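# Push the utility cart into the yellow bay

## Task

Move the utility cart so it sits in the yellow bay with each of its four wheels fully within the taped outline and none touching the tape. The three tubes in its top tray must remain upright there. The robot must not tip over or be left leaning, or the task fails. The cart has to stay parked on its own at the end, not held in place by the robot.

## Robot and tools

Robot: TidyBot++, a mobile base 0.54 m long, 0.50 m wide and 0.38 m high on four powered casters. It carries one seven-joint arm with a two-finger gripper. The shoulder sits 0.12 m ahead of the base centre, 0.68 m above the floor. The arm starts folded with the hand pointing down; folded, the hand reaches up to 0.08 m past the base front and the elbow rises to 1.15 m. Cameras: base_camera (fixed on the base, looking forward and down) and wrist_camera (on the hand, looking where it points).

Frames: base frame has its origin on the floor under the base centre, x forward, y left, z up. hand_pose is reported in this frame, for the point between the finger pads; its z axis runs out along the fingers and the fingers close along its y axis. The odometry frame is the base frame as it was when the scene began. Heading runs from -3.142 to 3.142, positive to the left.

execute_actions: argument actions is a list holding one action or none (empty list = just report state and images). An action may contain base, joints and speeds, all starting together.
- base: an offset from where the base last measured itself, never a pose. Give exactly one key: translate_m (metres, forward +, -2 to 2), strafe_m (metres, left +, -2 to 2) or rotate_rad (radians, counter-clockwise from above +, -6.3 to 6.3).
- joints: absolute targets by name, radians, for the single arm. joint_1_rad (any angle; positive turns the arm clockwise from above, opposite to heading), joint_2_rad shoulder -2.249 to 2.249, joint_3_rad any angle, joint_4_rad elbow -2.579 to 2.579, joint_5_rad any angle, joint_6_rad wrist -2.099 to 2.099, joint_7_rad any angle, gripper_pos 0 (open, about 85 mm gap) to 1 (closed, squeezing about 100 N per finger). Any-angle joints take the short way; turn farther in steps below half a turn. Tolerances are about 0.039 rad for joints 1 to 4, 0.056 for 5 to 7, 0.03 for the gripper. Leaving a joint or the base out does not cancel its previous target.
- speeds: optional caps for this action only, keyed translate_m, strafe_m (0.05 to 0.5 m/s) or rotate_rad (0.1 to 1.57 rad/s); the top of each range is the default. A base move needing over 8.667 s at its cap is refused, as is any unknown key or out-of-range number (nothing moves then).
- cameras: list of base_camera, wrist_camera or all; omitted/null means all, [] means none. The pictures line lists the images in order.

Arm geometry: upper arm 0.42 m, forearm 0.31 m, hand 0.31 m to the hand point. With joint_1_rad 0, joint_3_rad 3.14, joint_5_rad 0 the arm stays in the vertical x-z plane; angles from vertical (forward positive) are upper arm = j2, forearm = j2 - j4, hand = j2 - j4 - j6, and the hand point lies ahead of and above the shoulder by the sums of length times sin and cos of these. A downward hand can reach only about 0.94 m high, and only near the base. Joints move up to 1.39 rad/s (1.22 for joints 5 to 7).

wait: seconds from 0 to 10; commands nothing and returns state and images. zoom_image: camera plus region [x0, y0, x1, y1] in pixels of that camera's latest full image, top-left origin, at most 504 by 504. read_manual: optional section "licences"; only returns licence text. finished_scene: scene number; ends the scene for good and reports success, so call it only once the cart rests in the bay by itself and the arm is clear of it.

Result lines: base_odometry (from wheel turns, so slip looks like travel; drifts a few cm and degrees over many moves), base_tilt in degrees (forward and right positive, about 1 degree of fixed bias), joint_positions, hand_pose (can be 1 to 2 cm off), motor_effort in percent with the action's peak in brackets (biased and noisy). base_status and joint_status tell how each motion ended: done, off_target (stopped short, may still push), contact_stop or time_out (target dropped, holds in place). A blocked base pushes until timeout and may still report done though short. "joint command not followed" with a cause line means a self-collision check withheld the arm targets (the gripper still moves); these may be retried on later actions. on_its_own covers motion you did not command. If a call reports a stop, the rest of that reply's motion calls are skipped.

Friction and load: joints can stop slightly off target; to correct, send each joint its last command plus (wanted minus read). The arm sags under held loads; while holding, never command a joint to its read angle.

Warnings: ARM HIT means a hard hit on the base or itself (no check prevents hitting the base). Torque sensors fault at 104.5 N m (joints 1-4) and 51.3 N m (5-7), warning at 56.7 and 29.4; a fault freezes the arm and gripper for 10 s while the base keeps going. MOTOR HOT appears from 60 °C; at 75 °C an OVER-TEMPERATURE FAULT lets the arm sink and keys report limit_stop_at_motor_heat; resend targets afterwards.

What to avoid: the robot can tip if the arm snags something about 0.8 m or higher while the base drives, and sideways force on a raised hand can lift wheels; back away or retract the arm to right it. Push the cart gently and slowly so the tubes stay upright and nothing is slammed or dropped; stop pushing before the finish and check with the cameras that all four wheels sit inside the tape.

Each tool is called after "Emit:" as name([rows], argument=value, ...), one row to a line, values as JSON.

## Session

Emit:
execute_actions([
  {"joints":{"joint_2_rad":0,"joint_4_rad":-0.6,"joint_6_rad":-1.4}},
])

Scene clock: 3.10 s.
base_odometry: x=+0.000 y=+0.000 heading=+0.000 (m, m, rad; odometry frame)
base_tilt: forward=+0.2 right=-0.1 (deg)
base_status: not commanded
joint_positions: joint_1_rad=-0.024 joint_2_rad=-0.024 joint_3_rad=+3.130 joint_4_rad=-0.617 joint_5_rad=-0.017 joint_6_rad=-1.372 joint_7_rad=+1.543 gripper_pos=+0.000
joint_status: all done
motor_effort: joint_1_rad=+0(0) joint_2_rad=-12(12) joint_3_rad=+0(0) joint_4_rad=+13(19) joint_5_rad=+0(0) joint_6_rad=+7(6) joint_7_rad=+1(0) (%)
hand_pose: x=+0.5713 y=+0.0228 z=+1.2435 quat_wxyz=(-0.025, +0.832, +0.007, +0.554) (m; base frame)
pictures: base_camera, wrist_camera
camera_calibration (this result's frames):
wrist_camera: T_world_to_cam=[[0.0285107, -0.999497, 0.0138526, -0.0138928], [-0.365443, -0.0233212, -0.930541, 1.42595], [0.930397, 0.0214681, -0.365924, 0.0575446], [0, 0, 0, 1]] pos_world=[0.467959, 0.0181336, 1.34815]
Images, in order (width x height): base_camera 644x364, wrist_camera 644x476.

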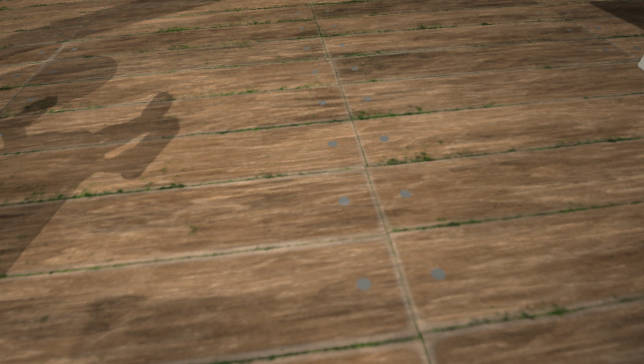

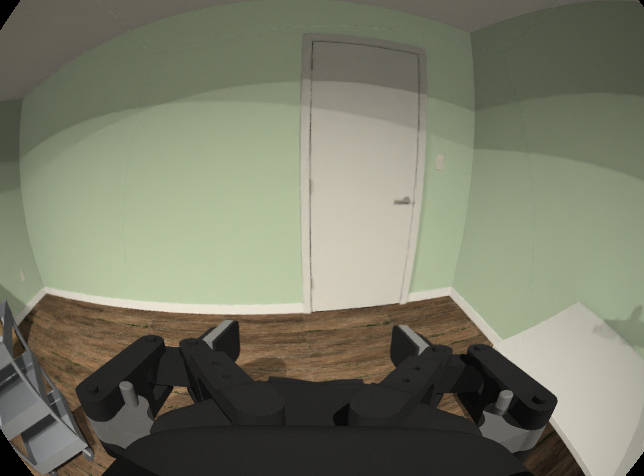

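Emit:
execute_actions([
  {"base":{"rotate_rad":1.4},"joints":{"joint_2_rad":-0.3,"joint_4_rad":-0.8,"joint_6_rad":-2.0}},
])

Scene clock: 6.90 s.
base_odometry: x=+0.000 y=+0.000 heading=+1.400 (m, m, rad; odometry frame)
base_tilt: forward=+0.2 right=-0.1 (deg)
base_status: done
joint_positions: joint_1_rad=-0.024 joint_2_rad=-0.297 joint_3_rad=+3.130 joint_4_rad=-0.780 joint_5_rad=-0.017 joint_6_rad=-1.980 joint_7_rad=+1.543 gripper_pos=+0.000
joint_status: all done
motor_effort: joint_1_rad=+0(2) joint_2_rad=+0(14) joint_3_rad=+1(2) joint_4_rad=+11(13) joint_5_rad=+0(1) joint_6_rad=+5(7) joint_7_rad=+0(0) (%)
hand_pose: x=+0.3365 y=+0.0154 z=+1.1203 quat_wxyz=(-0.015, +0.943, +0.010, +0.333) (m; base frame)
pictures: base_camera, wrist_camera
camera_calibration (this result's frames):
wrist_camera: T_world_to_cam=[[0.0426596, -0.998752, 0.0259752, -0.0312413], [-0.764135, -0.0493656, -0.643165, 1.03796], [0.643644, 0.00758858, -0.765287, 0.775136], [0, 0, 0, 1]] pos_world=[0.295563, 0.0141551, 1.26159]
Images, in order (width x height): base_camera 644x364, wrist_camera 644x476.

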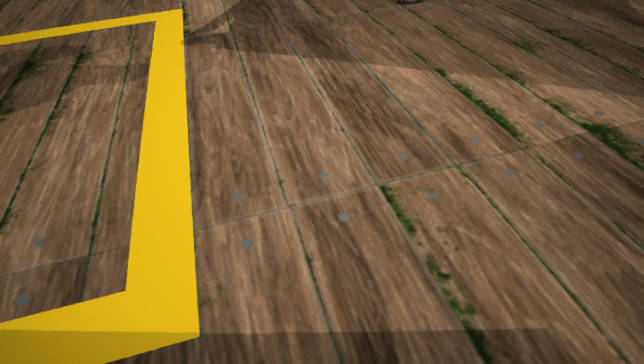

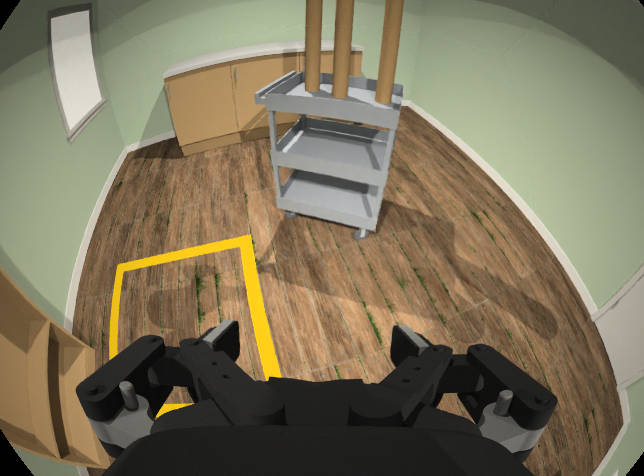

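Emit:
zoom_image(camera="wrist_camera", region=[220,0,460,260])

Region (220, 0, 460, 260) of wrist_camera's 644x476 image, scaled by 1.938; it fills the left 465 columns of this view, and the rest is white.

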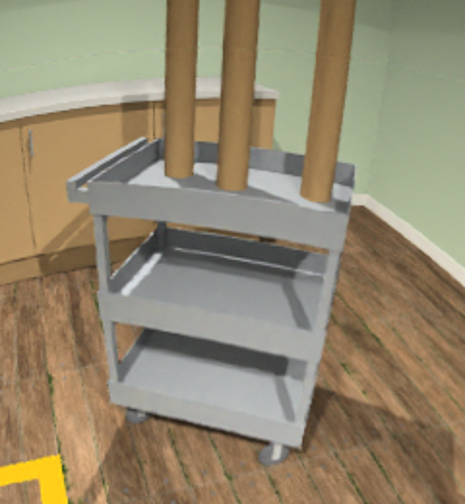

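Emit:
execute_actions([
  {"base":{"rotate_rad":-0.28},"joints":{"joint_2_rad":0.85,"joint_4_rad":-2.15,"joint_6_rad":1.43}},
], cameras=[])

Emit:
execute_actions([
  {"base":{"strafe_m":0.68}},
])

Emit:
execute_actions([
  {"base":{"translate_m":0.25}},
])

Scene clock: 24.83 s.
base_odometry: x=+0.000 y=+0.000 heading=+1.121 (m, m, rad; odometry frame)
base_tilt: forward=+0.2 right=-0.1 (deg)
base_status: done
joint_positions: joint_1_rad=-0.024 joint_2_rad=+0.837 joint_3_rad=+3.130 joint_4_rad=-2.133 joint_5_rad=-0.017 joint_6_rad=+1.407 joint_7_rad=+1.543 gripper_pos=+0.000
joint_status: all done
motor_effort: joint_1_rad=+0(1) joint_2_rad=-32(35) joint_3_rad=+0(2) joint_4_rad=+8(19) joint_5_rad=+0(1) joint_6_rad=+8(8) joint_7_rad=+0(0) (%)
hand_pose: x=+0.7959 y=+0.0175 z=+0.6564 quat_wxyz=(-0.019, +0.704, -0.009, +0.710) (m; base frame)
pictures: none
No camera images: the call's "cameras" was empty. Leave "cameras" out to get every camera's image.

Scene clock: 27.57 s.
base_odometry: x=-0.613 y=+0.295 heading=+1.121 (m, m, rad; odometry frame)
base_tilt: forward=+0.2 right=-0.1 (deg)
base_status: done
joint_positions: joint_1_rad=-0.026 joint_2_rad=+0.837 joint_3_rad=+3.130 joint_4_rad=-2.133 joint_5_rad=-0.017 joint_6_rad=+1.407 joint_7_rad=+1.543 gripper_pos=+0.000
joint_status: not commanded
motor_effort: joint_1_rad=+0(2) joint_2_rad=-32(32) joint_3_rad=-1(2) joint_4_rad=+7(8) joint_5_rad=+0(0) joint_6_rad=+8(8) joint_7_rad=+1(0) (%)
hand_pose: x=+0.7959 y=+0.0190 z=+0.6564 quat_wxyz=(-0.020, +0.704, -0.008, +0.710) (m; base frame)
pictures: base_camera, wrist_camera
camera_calibration (this result's frames):
wrist_camera: T_world_to_cam=[[-0.0122275, -0.999924, 0.00145828, 0.0245882], [0.0273312, -0.00179206, -0.999625, 0.693951], [0.999552, -0.0121831, 0.0273511, -0.678733], [0, 0, 0, 1]] pos_world=[0.659763, 0.0175609, 0.712219]
Images, in order (width x height): base_camera 644x364, wrist_camera 644x476.

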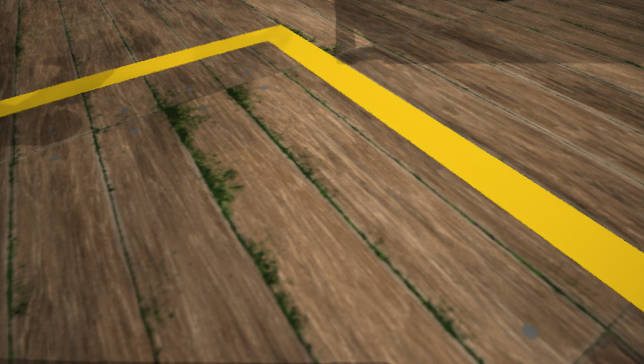

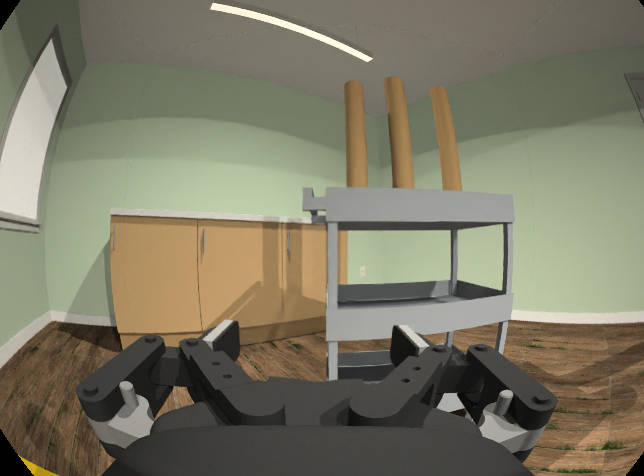

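Scene clock: 29.33 s.
base_odometry: x=-0.504 y=+0.521 heading=+1.122 (m, m, rad; odometry frame)
base_tilt: forward=+0.2 right=-0.1 (deg)
base_status: done
joint_positions: joint_1_rad=-0.026 joint_2_rad=+0.837 joint_3_rad=+3.130 joint_4_rad=-2.136 joint_5_rad=-0.017 joint_6_rad=+1.408 joint_7_rad=+1.543 gripper_pos=+0.000
joint_status: not commanded
motor_effort: joint_1_rad=-1(1) joint_2_rad=-32(34) joint_3_rad=-1(2) joint_4_rad=+8(8) joint_5_rad=+1(1) joint_6_rad=+8(8) joint_7_rad=+0(0) (%)
hand_pose: x=+0.7951 y=+0.0190 z=+0.6553 quat_wxyz=(-0.020, +0.705, -0.008, +0.709) (m; base frame)
pictures: base_camera, wrist_camera
camera_calibration (this result's frames):
wrist_camera: T_world_to_cam=[[-0.0122028, -0.999924, 0.00158333, 0.0244575], [0.0246659, -0.00188398, -0.999694, 0.695085], [0.999621, -0.01216, 0.024687, -0.676177], [0, 0, 0, 1]] pos_world=[0.659074, 0.0175428, 0.711526]
Images, in order (width x height): base_camera 644x364, wrist_camera 644x476.

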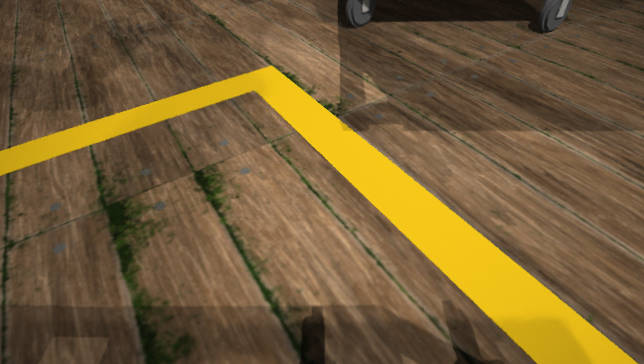

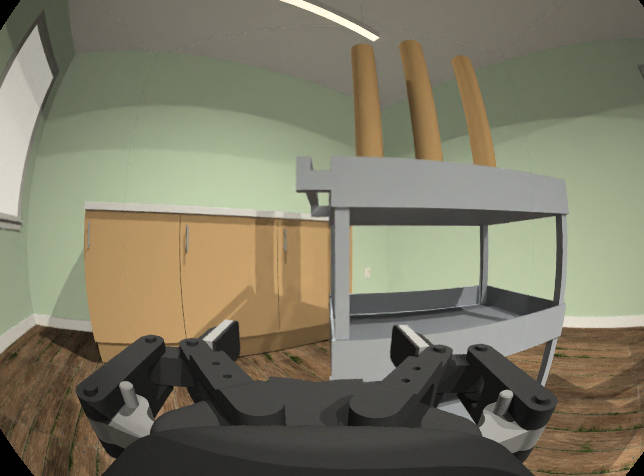

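Emit:
execute_actions([
  {"base":{"translate_m":0.27},"joints":{"joint_1_rad":0.04}},
])

Scene clock: 43.00 s.
base_odometry: x=-0.387 y=+0.764 heading=+1.122 (m, m, rad; odometry frame)
base_tilt: forward=+0.2 right=-0.1 (deg)
base_status: done
joint_positions: joint_1_rad=+0.036 joint_2_rad=+0.837 joint_3_rad=+3.130 joint_4_rad=-2.138 joint_5_rad=-0.017 joint_6_rad=+1.408 joint_7_rad=+1.543 gripper_pos=+0.000
joint_status: all done
motor_effort: joint_1_rad=+0(2) joint_2_rad=-33(35) joint_3_rad=-1(2) joint_4_rad=+8(9) joint_5_rad=+1(1) joint_6_rad=+8(9) joint_7_rad=+0(0) (%)
hand_pose: x=+0.7944 y=-0.0228 z=+0.6545 quat_wxyz=(+0.002, +0.705, -0.030, +0.708) (m; base frame)
pictures: base_camera, wrist_camera
camera_calibration (this result's frames):
wrist_camera: T_world_to_cam=[[-0.0739229, -0.997263, 0.00167817, 0.0317079], [0.0223961, -0.00334248, -0.999744, 0.695967], [0.997012, -0.0738663, 0.0225819, -0.673925], [0, 0, 0, 1]] pos_world=[0.658669, -0.0158331, 0.710954]
Images, in order (width x height): base_camera 644x364, wrist_camera 644x476.

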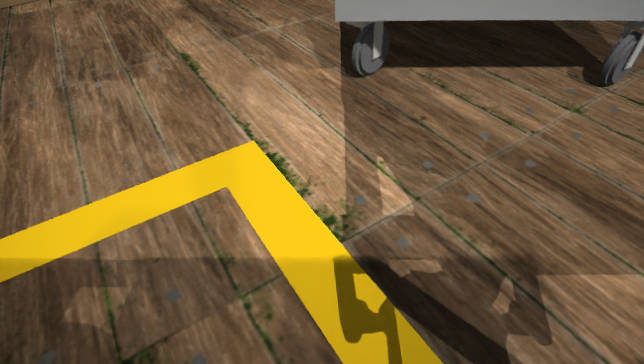

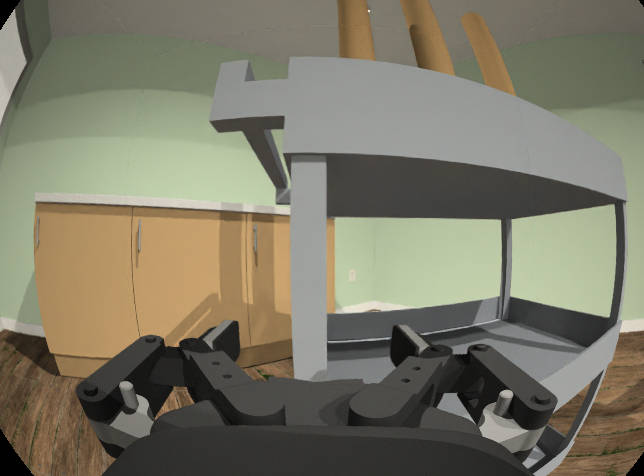

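Emit:
execute_actions([
  {"base":{"translate_m":0.075}},
], cameras=[])

Emit:
execute_actions([
  {"joints":{"gripper_pos":1}},
], cameras=[])

Emit:
execute_actions([
  {"base":{"rotate_rad":0.6},"speeds":{"rotate_rad":0.1}},
])

Scene clock: 49.00 s.
base_odometry: x=-0.355 y=+0.832 heading=+1.122 (m, m, rad; odometry frame)
base_tilt: forward=+0.2 right=-0.1 (deg)
base_status: done
joint_positions: joint_1_rad=+0.036 joint_2_rad=+0.837 joint_3_rad=+3.130 joint_4_rad=-2.139 joint_5_rad=-0.017 joint_6_rad=+1.408 joint_7_rad=+1.543 gripper_pos=+0.000
joint_status: not commanded
motor_effort: joint_1_rad=+0(0) joint_2_rad=-32(34) joint_3_rad=+0(1) joint_4_rad=+8(9) joint_5_rad=+0(1) joint_6_rad=+7(8) joint_7_rad=+0(0) (%)
hand_pose: x=+0.7941 y=-0.0228 z=+0.6541 quat_wxyz=(+0.002, +0.706, -0.030, +0.708) (m; base frame)
pictures: none
No camera images: the call's "cameras" was empty. Leave "cameras" out to get every camera's image.

Scene clock: 50.10 s.
base_odometry: x=-0.355 y=+0.832 heading=+1.122 (m, m, rad; odometry frame)
base_tilt: forward=+0.2 right=-0.1 (deg)
base_status: not commanded
joint_positions: joint_1_rad=+0.035 joint_2_rad=+0.837 joint_3_rad=+3.130 joint_4_rad=-2.139 joint_5_rad=-0.016 joint_6_rad=+1.408 joint_7_rad=+1.543 gripper_pos=+0.737
joint_status: gripper_pos off_target (ended at +0.737, target +1.000)
motor_effort: joint_1_rad=+1(4) joint_2_rad=-33(33) joint_3_rad=-2(3) joint_4_rad=+8(8) joint_5_rad=-1(2) joint_6_rad=+8(9) joint_7_rad=-3(3) (%)
hand_pose: x=+0.7941 y=-0.0218 z=+0.6542 quat_wxyz=(+0.001, +0.706, -0.029, +0.708) (m; base frame)
pictures: none
No camera images: the call's "cameras" was empty. Leave "cameras" out to get every camera's image.

Scene clock: 56.80 s.
base_odometry: x=-0.355 y=+0.832 heading=+1.721 (m, m, rad; odometry frame)
base_tilt: forward=+0.2 right=-0.1 (deg)
base_status: done
joint_positions: joint_1_rad=+0.071 joint_2_rad=+0.837 joint_3_rad=+3.163 joint_4_rad=-2.142 joint_5_rad=-0.069 joint_6_rad=+1.409 joint_7_rad=+1.543 gripper_pos=+0.738
joint_status: not commanded
motor_effort: joint_1_rad=-4(13) joint_2_rad=-31(33) joint_3_rad=-3(10) joint_4_rad=+7(10) joint_5_rad=+5(13) joint_6_rad=+7(9) joint_7_rad=-1(3) (%)
hand_pose: x=+0.7890 y=-0.0780 z=+0.6536 quat_wxyz=(+0.046, +0.704, -0.062, +0.706) (m; base frame)
pictures: base_camera, wrist_camera
camera_calibration (this result's frames):
wrist_camera: T_world_to_cam=[[-0.181573, -0.983213, 0.0179636, 0.0516417], [0.0182144, -0.0216267, -0.9996, 0.69679], [0.983209, -0.181174, 0.0218355, -0.6696], [0, 0, 0, 1]] pos_world=[0.655041, -0.0554698, 0.710205]
Images, in order (width x height): base_camera 644x364, wrist_camera 644x476.

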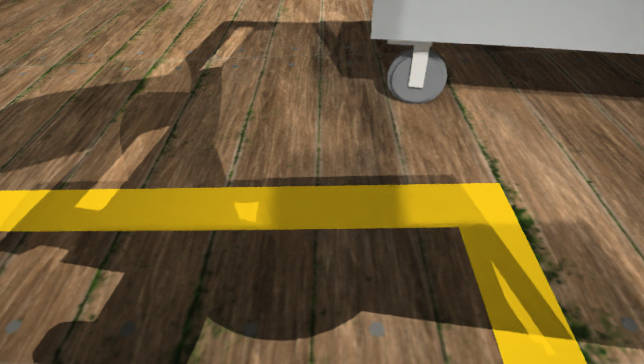

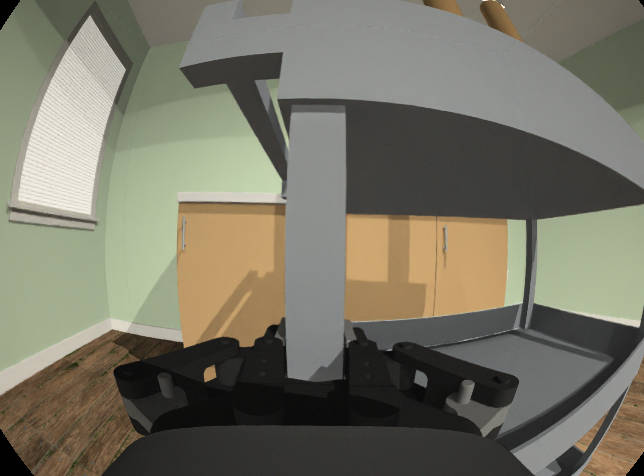

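Emit:
execute_actions([
  {"base":{"rotate_rad":0.75},"speeds":{"rotate_rad":0.13}},
])

Emit:
execute_actions([
  {"base":{"translate_m":-0.55},"speeds":{"translate_m":0.1}},
])

Emit:
execute_actions([
  {"base":{"rotate_rad":0.6},"speeds":{"rotate_rad":0.13}},
])

Emit:
execute_actions([
  {"base":{"translate_m":-0.4},"speeds":{"translate_m":0.1}},
])

Scene clock: 66.90 s.
base_odometry: x=-0.355 y=+0.832 heading=+2.469 (m, m, rad; odometry frame)
base_tilt: forward=+0.2 right=-0.1 (deg)
base_status: done
joint_positions: joint_1_rad=+0.069 joint_2_rad=+0.838 joint_3_rad=+3.163 joint_4_rad=-2.142 joint_5_rad=-0.066 joint_6_rad=+1.410 joint_7_rad=+1.543 gripper_pos=+0.738
joint_status: not commanded
motor_effort: joint_1_rad=-4(15) joint_2_rad=-31(34) joint_3_rad=-3(11) joint_4_rad=+7(9) joint_5_rad=+4(14) joint_6_rad=+6(9) joint_7_rad=-1(1) (%)
hand_pose: x=+0.7893 y=-0.0749 z=+0.6536 quat_wxyz=(+0.044, +0.704, -0.060, +0.706) (m; base frame)
pictures: base_camera, wrist_camera
camera_calibration (this result's frames):
wrist_camera: T_world_to_cam=[[-0.175454, -0.984319, 0.0182471, 0.0496192], [0.0183985, -0.0218098, -0.999593, 0.696692], [0.984316, -0.175046, 0.0219366, -0.669862], [0, 0, 0, 1]] pos_world=[0.655244, -0.0532212, 0.710198]
Images, in order (width x height): base_camera 644x364, wrist_camera 644x476.

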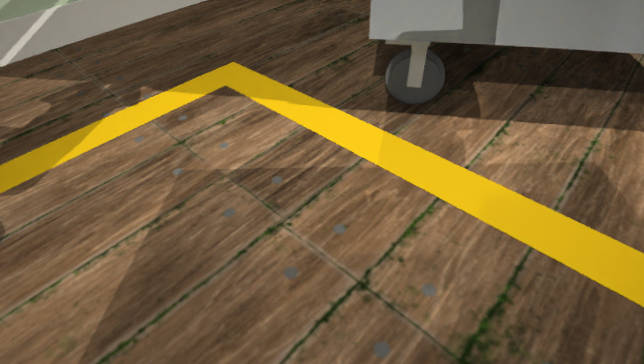

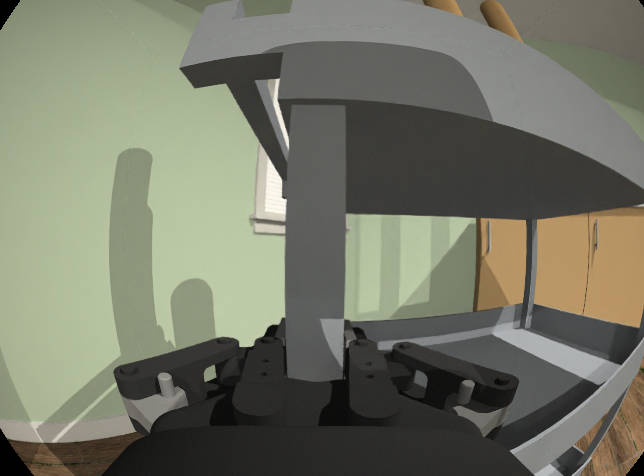

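Scene clock: 73.03 s.
base_odometry: x=+0.076 y=+0.489 heading=+2.470 (m, m, rad; odometry frame)
base_tilt: forward=+0.2 right=-0.1 (deg)
base_status: done
joint_positions: joint_1_rad=+0.005 joint_2_rad=+0.839 joint_3_rad=+3.123 joint_4_rad=-2.142 joint_5_rad=+0.036 joint_6_rad=+1.414 joint_7_rad=+1.543 gripper_pos=+0.738
joint_status: not commanded
motor_effort: joint_1_rad=+5(10) joint_2_rad=-30(35) joint_3_rad=+1(4) joint_4_rad=+6(10) joint_5_rad=-6(12) joint_6_rad=+7(10) joint_7_rad=-5(5) (%)
hand_pose: x=+0.7930 y=+0.0179 z=+0.6537 quat_wxyz=(-0.028, +0.706, +0.003, +0.708) (m; base frame)
pictures: base_camera, wrist_camera
camera_calibration (this result's frames):
wrist_camera: T_world_to_cam=[[0.0145727, -0.99988, 0.00521153, -0.000241542], [0.0230991, -0.00487404, -0.999721, 0.694819], [0.999627, 0.0146891, 0.0230253, -0.673482], [0, 0, 0, 1]] pos_world=[0.657184, 0.0130379, 0.710134]
Images, in order (width x height): base_camera 644x364, wrist_camera 644x476.

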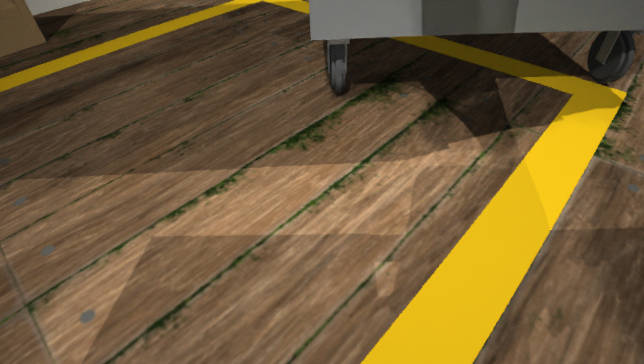

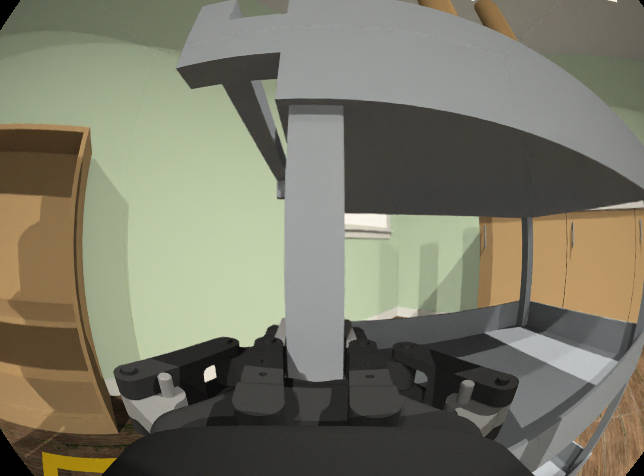

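Scene clock: 78.50 s.
base_odometry: x=+0.076 y=+0.490 heading=+3.069 (m, m, rad; odometry frame)
base_tilt: forward=+0.2 right=-0.1 (deg)
base_status: done
joint_positions: joint_1_rad=+0.068 joint_2_rad=+0.839 joint_3_rad=+3.163 joint_4_rad=-2.144 joint_5_rad=-0.066 joint_6_rad=+1.416 joint_7_rad=+1.543 gripper_pos=+0.738
joint_status: not commanded
motor_effort: joint_1_rad=-3(15) joint_2_rad=-30(32) joint_3_rad=-3(12) joint_4_rad=+6(11) joint_5_rad=+5(15) joint_6_rad=+7(9) joint_7_rad=-1(5) (%)
hand_pose: x=+0.7886 y=-0.0748 z=+0.6535 quat_wxyz=(+0.044, +0.703, -0.060, +0.707) (m; base frame)
pictures: base_camera, wrist_camera
camera_calibration (this result's frames):
wrist_camera: T_world_to_cam=[[-0.175111, -0.984372, 0.0186675, 0.0491163], [0.0205294, -0.022607, -0.999534, 0.69483], [0.984335, -0.174646, 0.0241673, -0.670573], [0, 0, 0, 1]] pos_world=[0.654405, -0.053056, 0.709795]
Images, in order (width x height): base_camera 644x364, wrist_camera 644x476.

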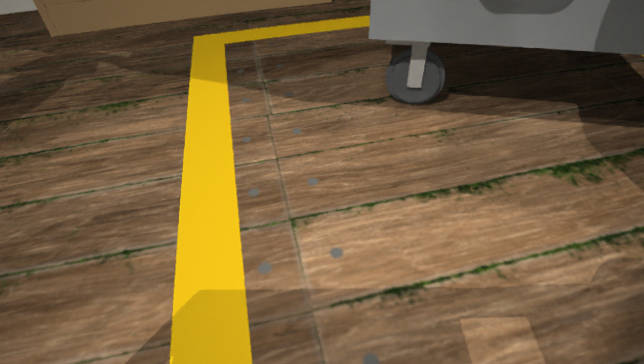

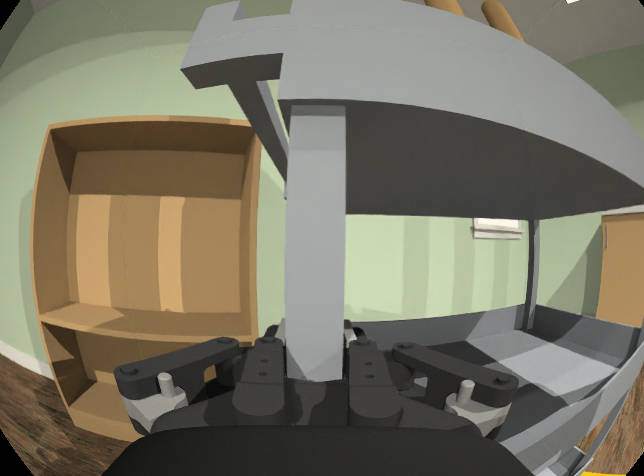

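Scene clock: 83.13 s.
base_odometry: x=+0.475 y=+0.461 heading=+3.069 (m, m, rad; odometry frame)
base_tilt: forward=+0.2 right=-0.1 (deg)
base_status: done
joint_positions: joint_1_rad=+0.007 joint_2_rad=+0.841 joint_3_rad=+3.125 joint_4_rad=-2.144 joint_5_rad=+0.034 joint_6_rad=+1.418 joint_7_rad=+1.543 gripper_pos=+0.739
joint_status: not commanded
motor_effort: joint_1_rad=+5(9) joint_2_rad=-32(35) joint_3_rad=+1(5) joint_4_rad=+7(10) joint_5_rad=-6(11) joint_6_rad=+8(10) joint_7_rad=-5(4) (%)
hand_pose: x=+0.7927 y=+0.0153 z=+0.6538 quat_wxyz=(-0.026, +0.705, +0.001, +0.709) (m; base frame)
pictures: base_camera, wrist_camera
camera_calibration (this result's frames):
wrist_camera: T_world_to_cam=[[0.00980542, -0.999933, 0.00610023, 0.000393729], [0.0251863, -0.00585161, -0.999666, 0.693195], [0.999635, 0.00995578, 0.0251272, -0.67444], [0, 0, 0, 1]] pos_world=[0.656731, 0.0111646, 0.709907]
Images, in order (width x height): base_camera 644x364, wrist_camera 644x476.

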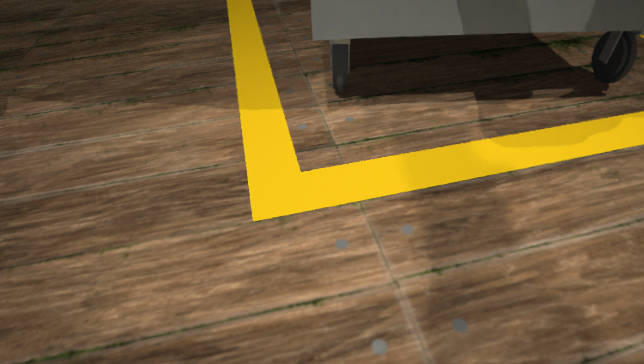

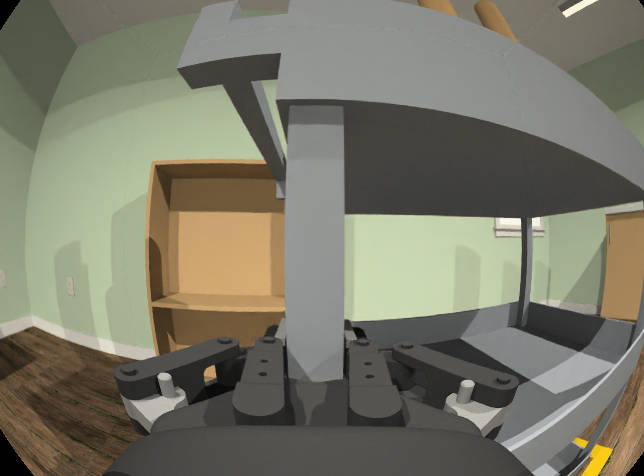

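Likely inside; release and check.

Emit:
execute_actions([
  {"joints":{"gripper_pos":0}},
], cameras=[])

Emit:
execute_actions([
  {"base":{"translate_m":-0.35}},
])

Scene clock: 85.97 s.
base_odometry: x=+0.475 y=+0.461 heading=+3.069 (m, m, rad; odometry frame)
base_tilt: forward=+0.2 right=-0.1 (deg)
base_status: not commanded
joint_positions: joint_1_rad=+0.031 joint_2_rad=+0.841 joint_3_rad=+3.125 joint_4_rad=-2.144 joint_5_rad=+0.005 joint_6_rad=+1.418 joint_7_rad=+1.543 gripper_pos=+0.000
joint_status: all done
motor_effort: joint_1_rad=+0(5) joint_2_rad=-32(34) joint_3_rad=-1(2) joint_4_rad=+8(8) joint_5_rad=+1(6) joint_6_rad=+8(8) joint_7_rad=+0(5) (%)
hand_pose: x=+0.7929 y=-0.0104 z=+0.6535 quat_wxyz=(-0.008, +0.705, -0.019, +0.709) (m; base frame)
pictures: none
No camera images: the call's "cameras" was empty. Leave "cameras" out to get every camera's image.

Scene clock: 88.00 s.
base_odometry: x=+0.824 y=+0.435 heading=+3.070 (m, m, rad; odometry frame)
base_tilt: forward=+0.2 right=-0.1 (deg)
base_status: done
joint_positions: joint_1_rad=+0.031 joint_2_rad=+0.841 joint_3_rad=+3.125 joint_4_rad=-2.144 joint_5_rad=+0.005 joint_6_rad=+1.418 joint_7_rad=+1.543 gripper_pos=+0.000
joint_status: not commanded
motor_effort: joint_1_rad=+0(1) joint_2_rad=-32(34) joint_3_rad=-1(1) joint_4_rad=+7(9) joint_5_rad=+0(0) joint_6_rad=+8(9) joint_7_rad=+0(0) (%)
hand_pose: x=+0.7926 y=-0.0104 z=+0.6532 quat_wxyz=(-0.008, +0.705, -0.019, +0.708) (m; base frame)
pictures: base_camera, wrist_camera
camera_calibration (this result's frames):
wrist_camera: T_world_to_cam=[[-0.0442149, -0.999021, 0.00146946, 0.0204769], [0.0235745, -0.00251385, -0.999719, 0.69386], [0.998744, -0.0441678, 0.0236625, -0.672983], [0, 0, 0, 1]] pos_world=[0.656685, -0.00752312, 0.709559]
Images, in order (width x height): base_camera 644x364, wrist_camera 644x476.

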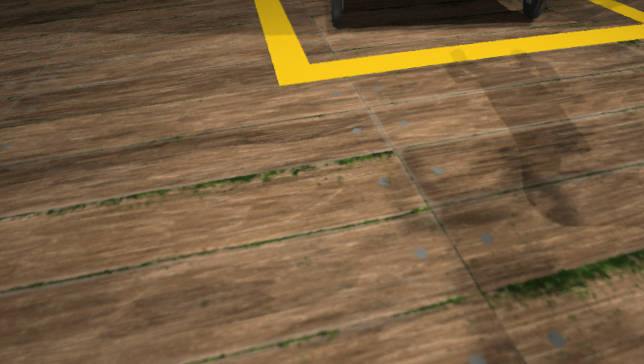

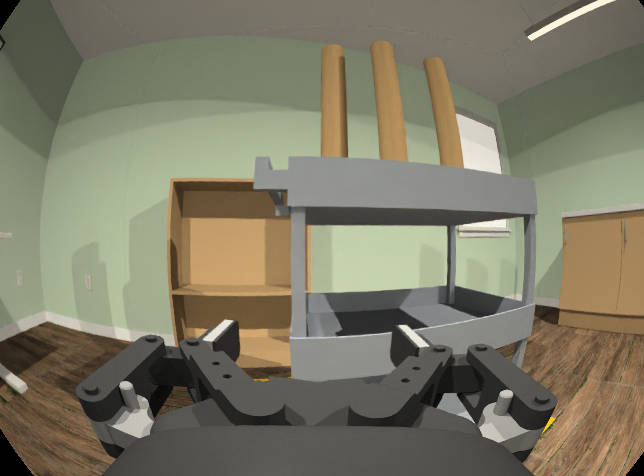

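Emit:
finished_scene(scene=1)

The scene is finished: the task was done.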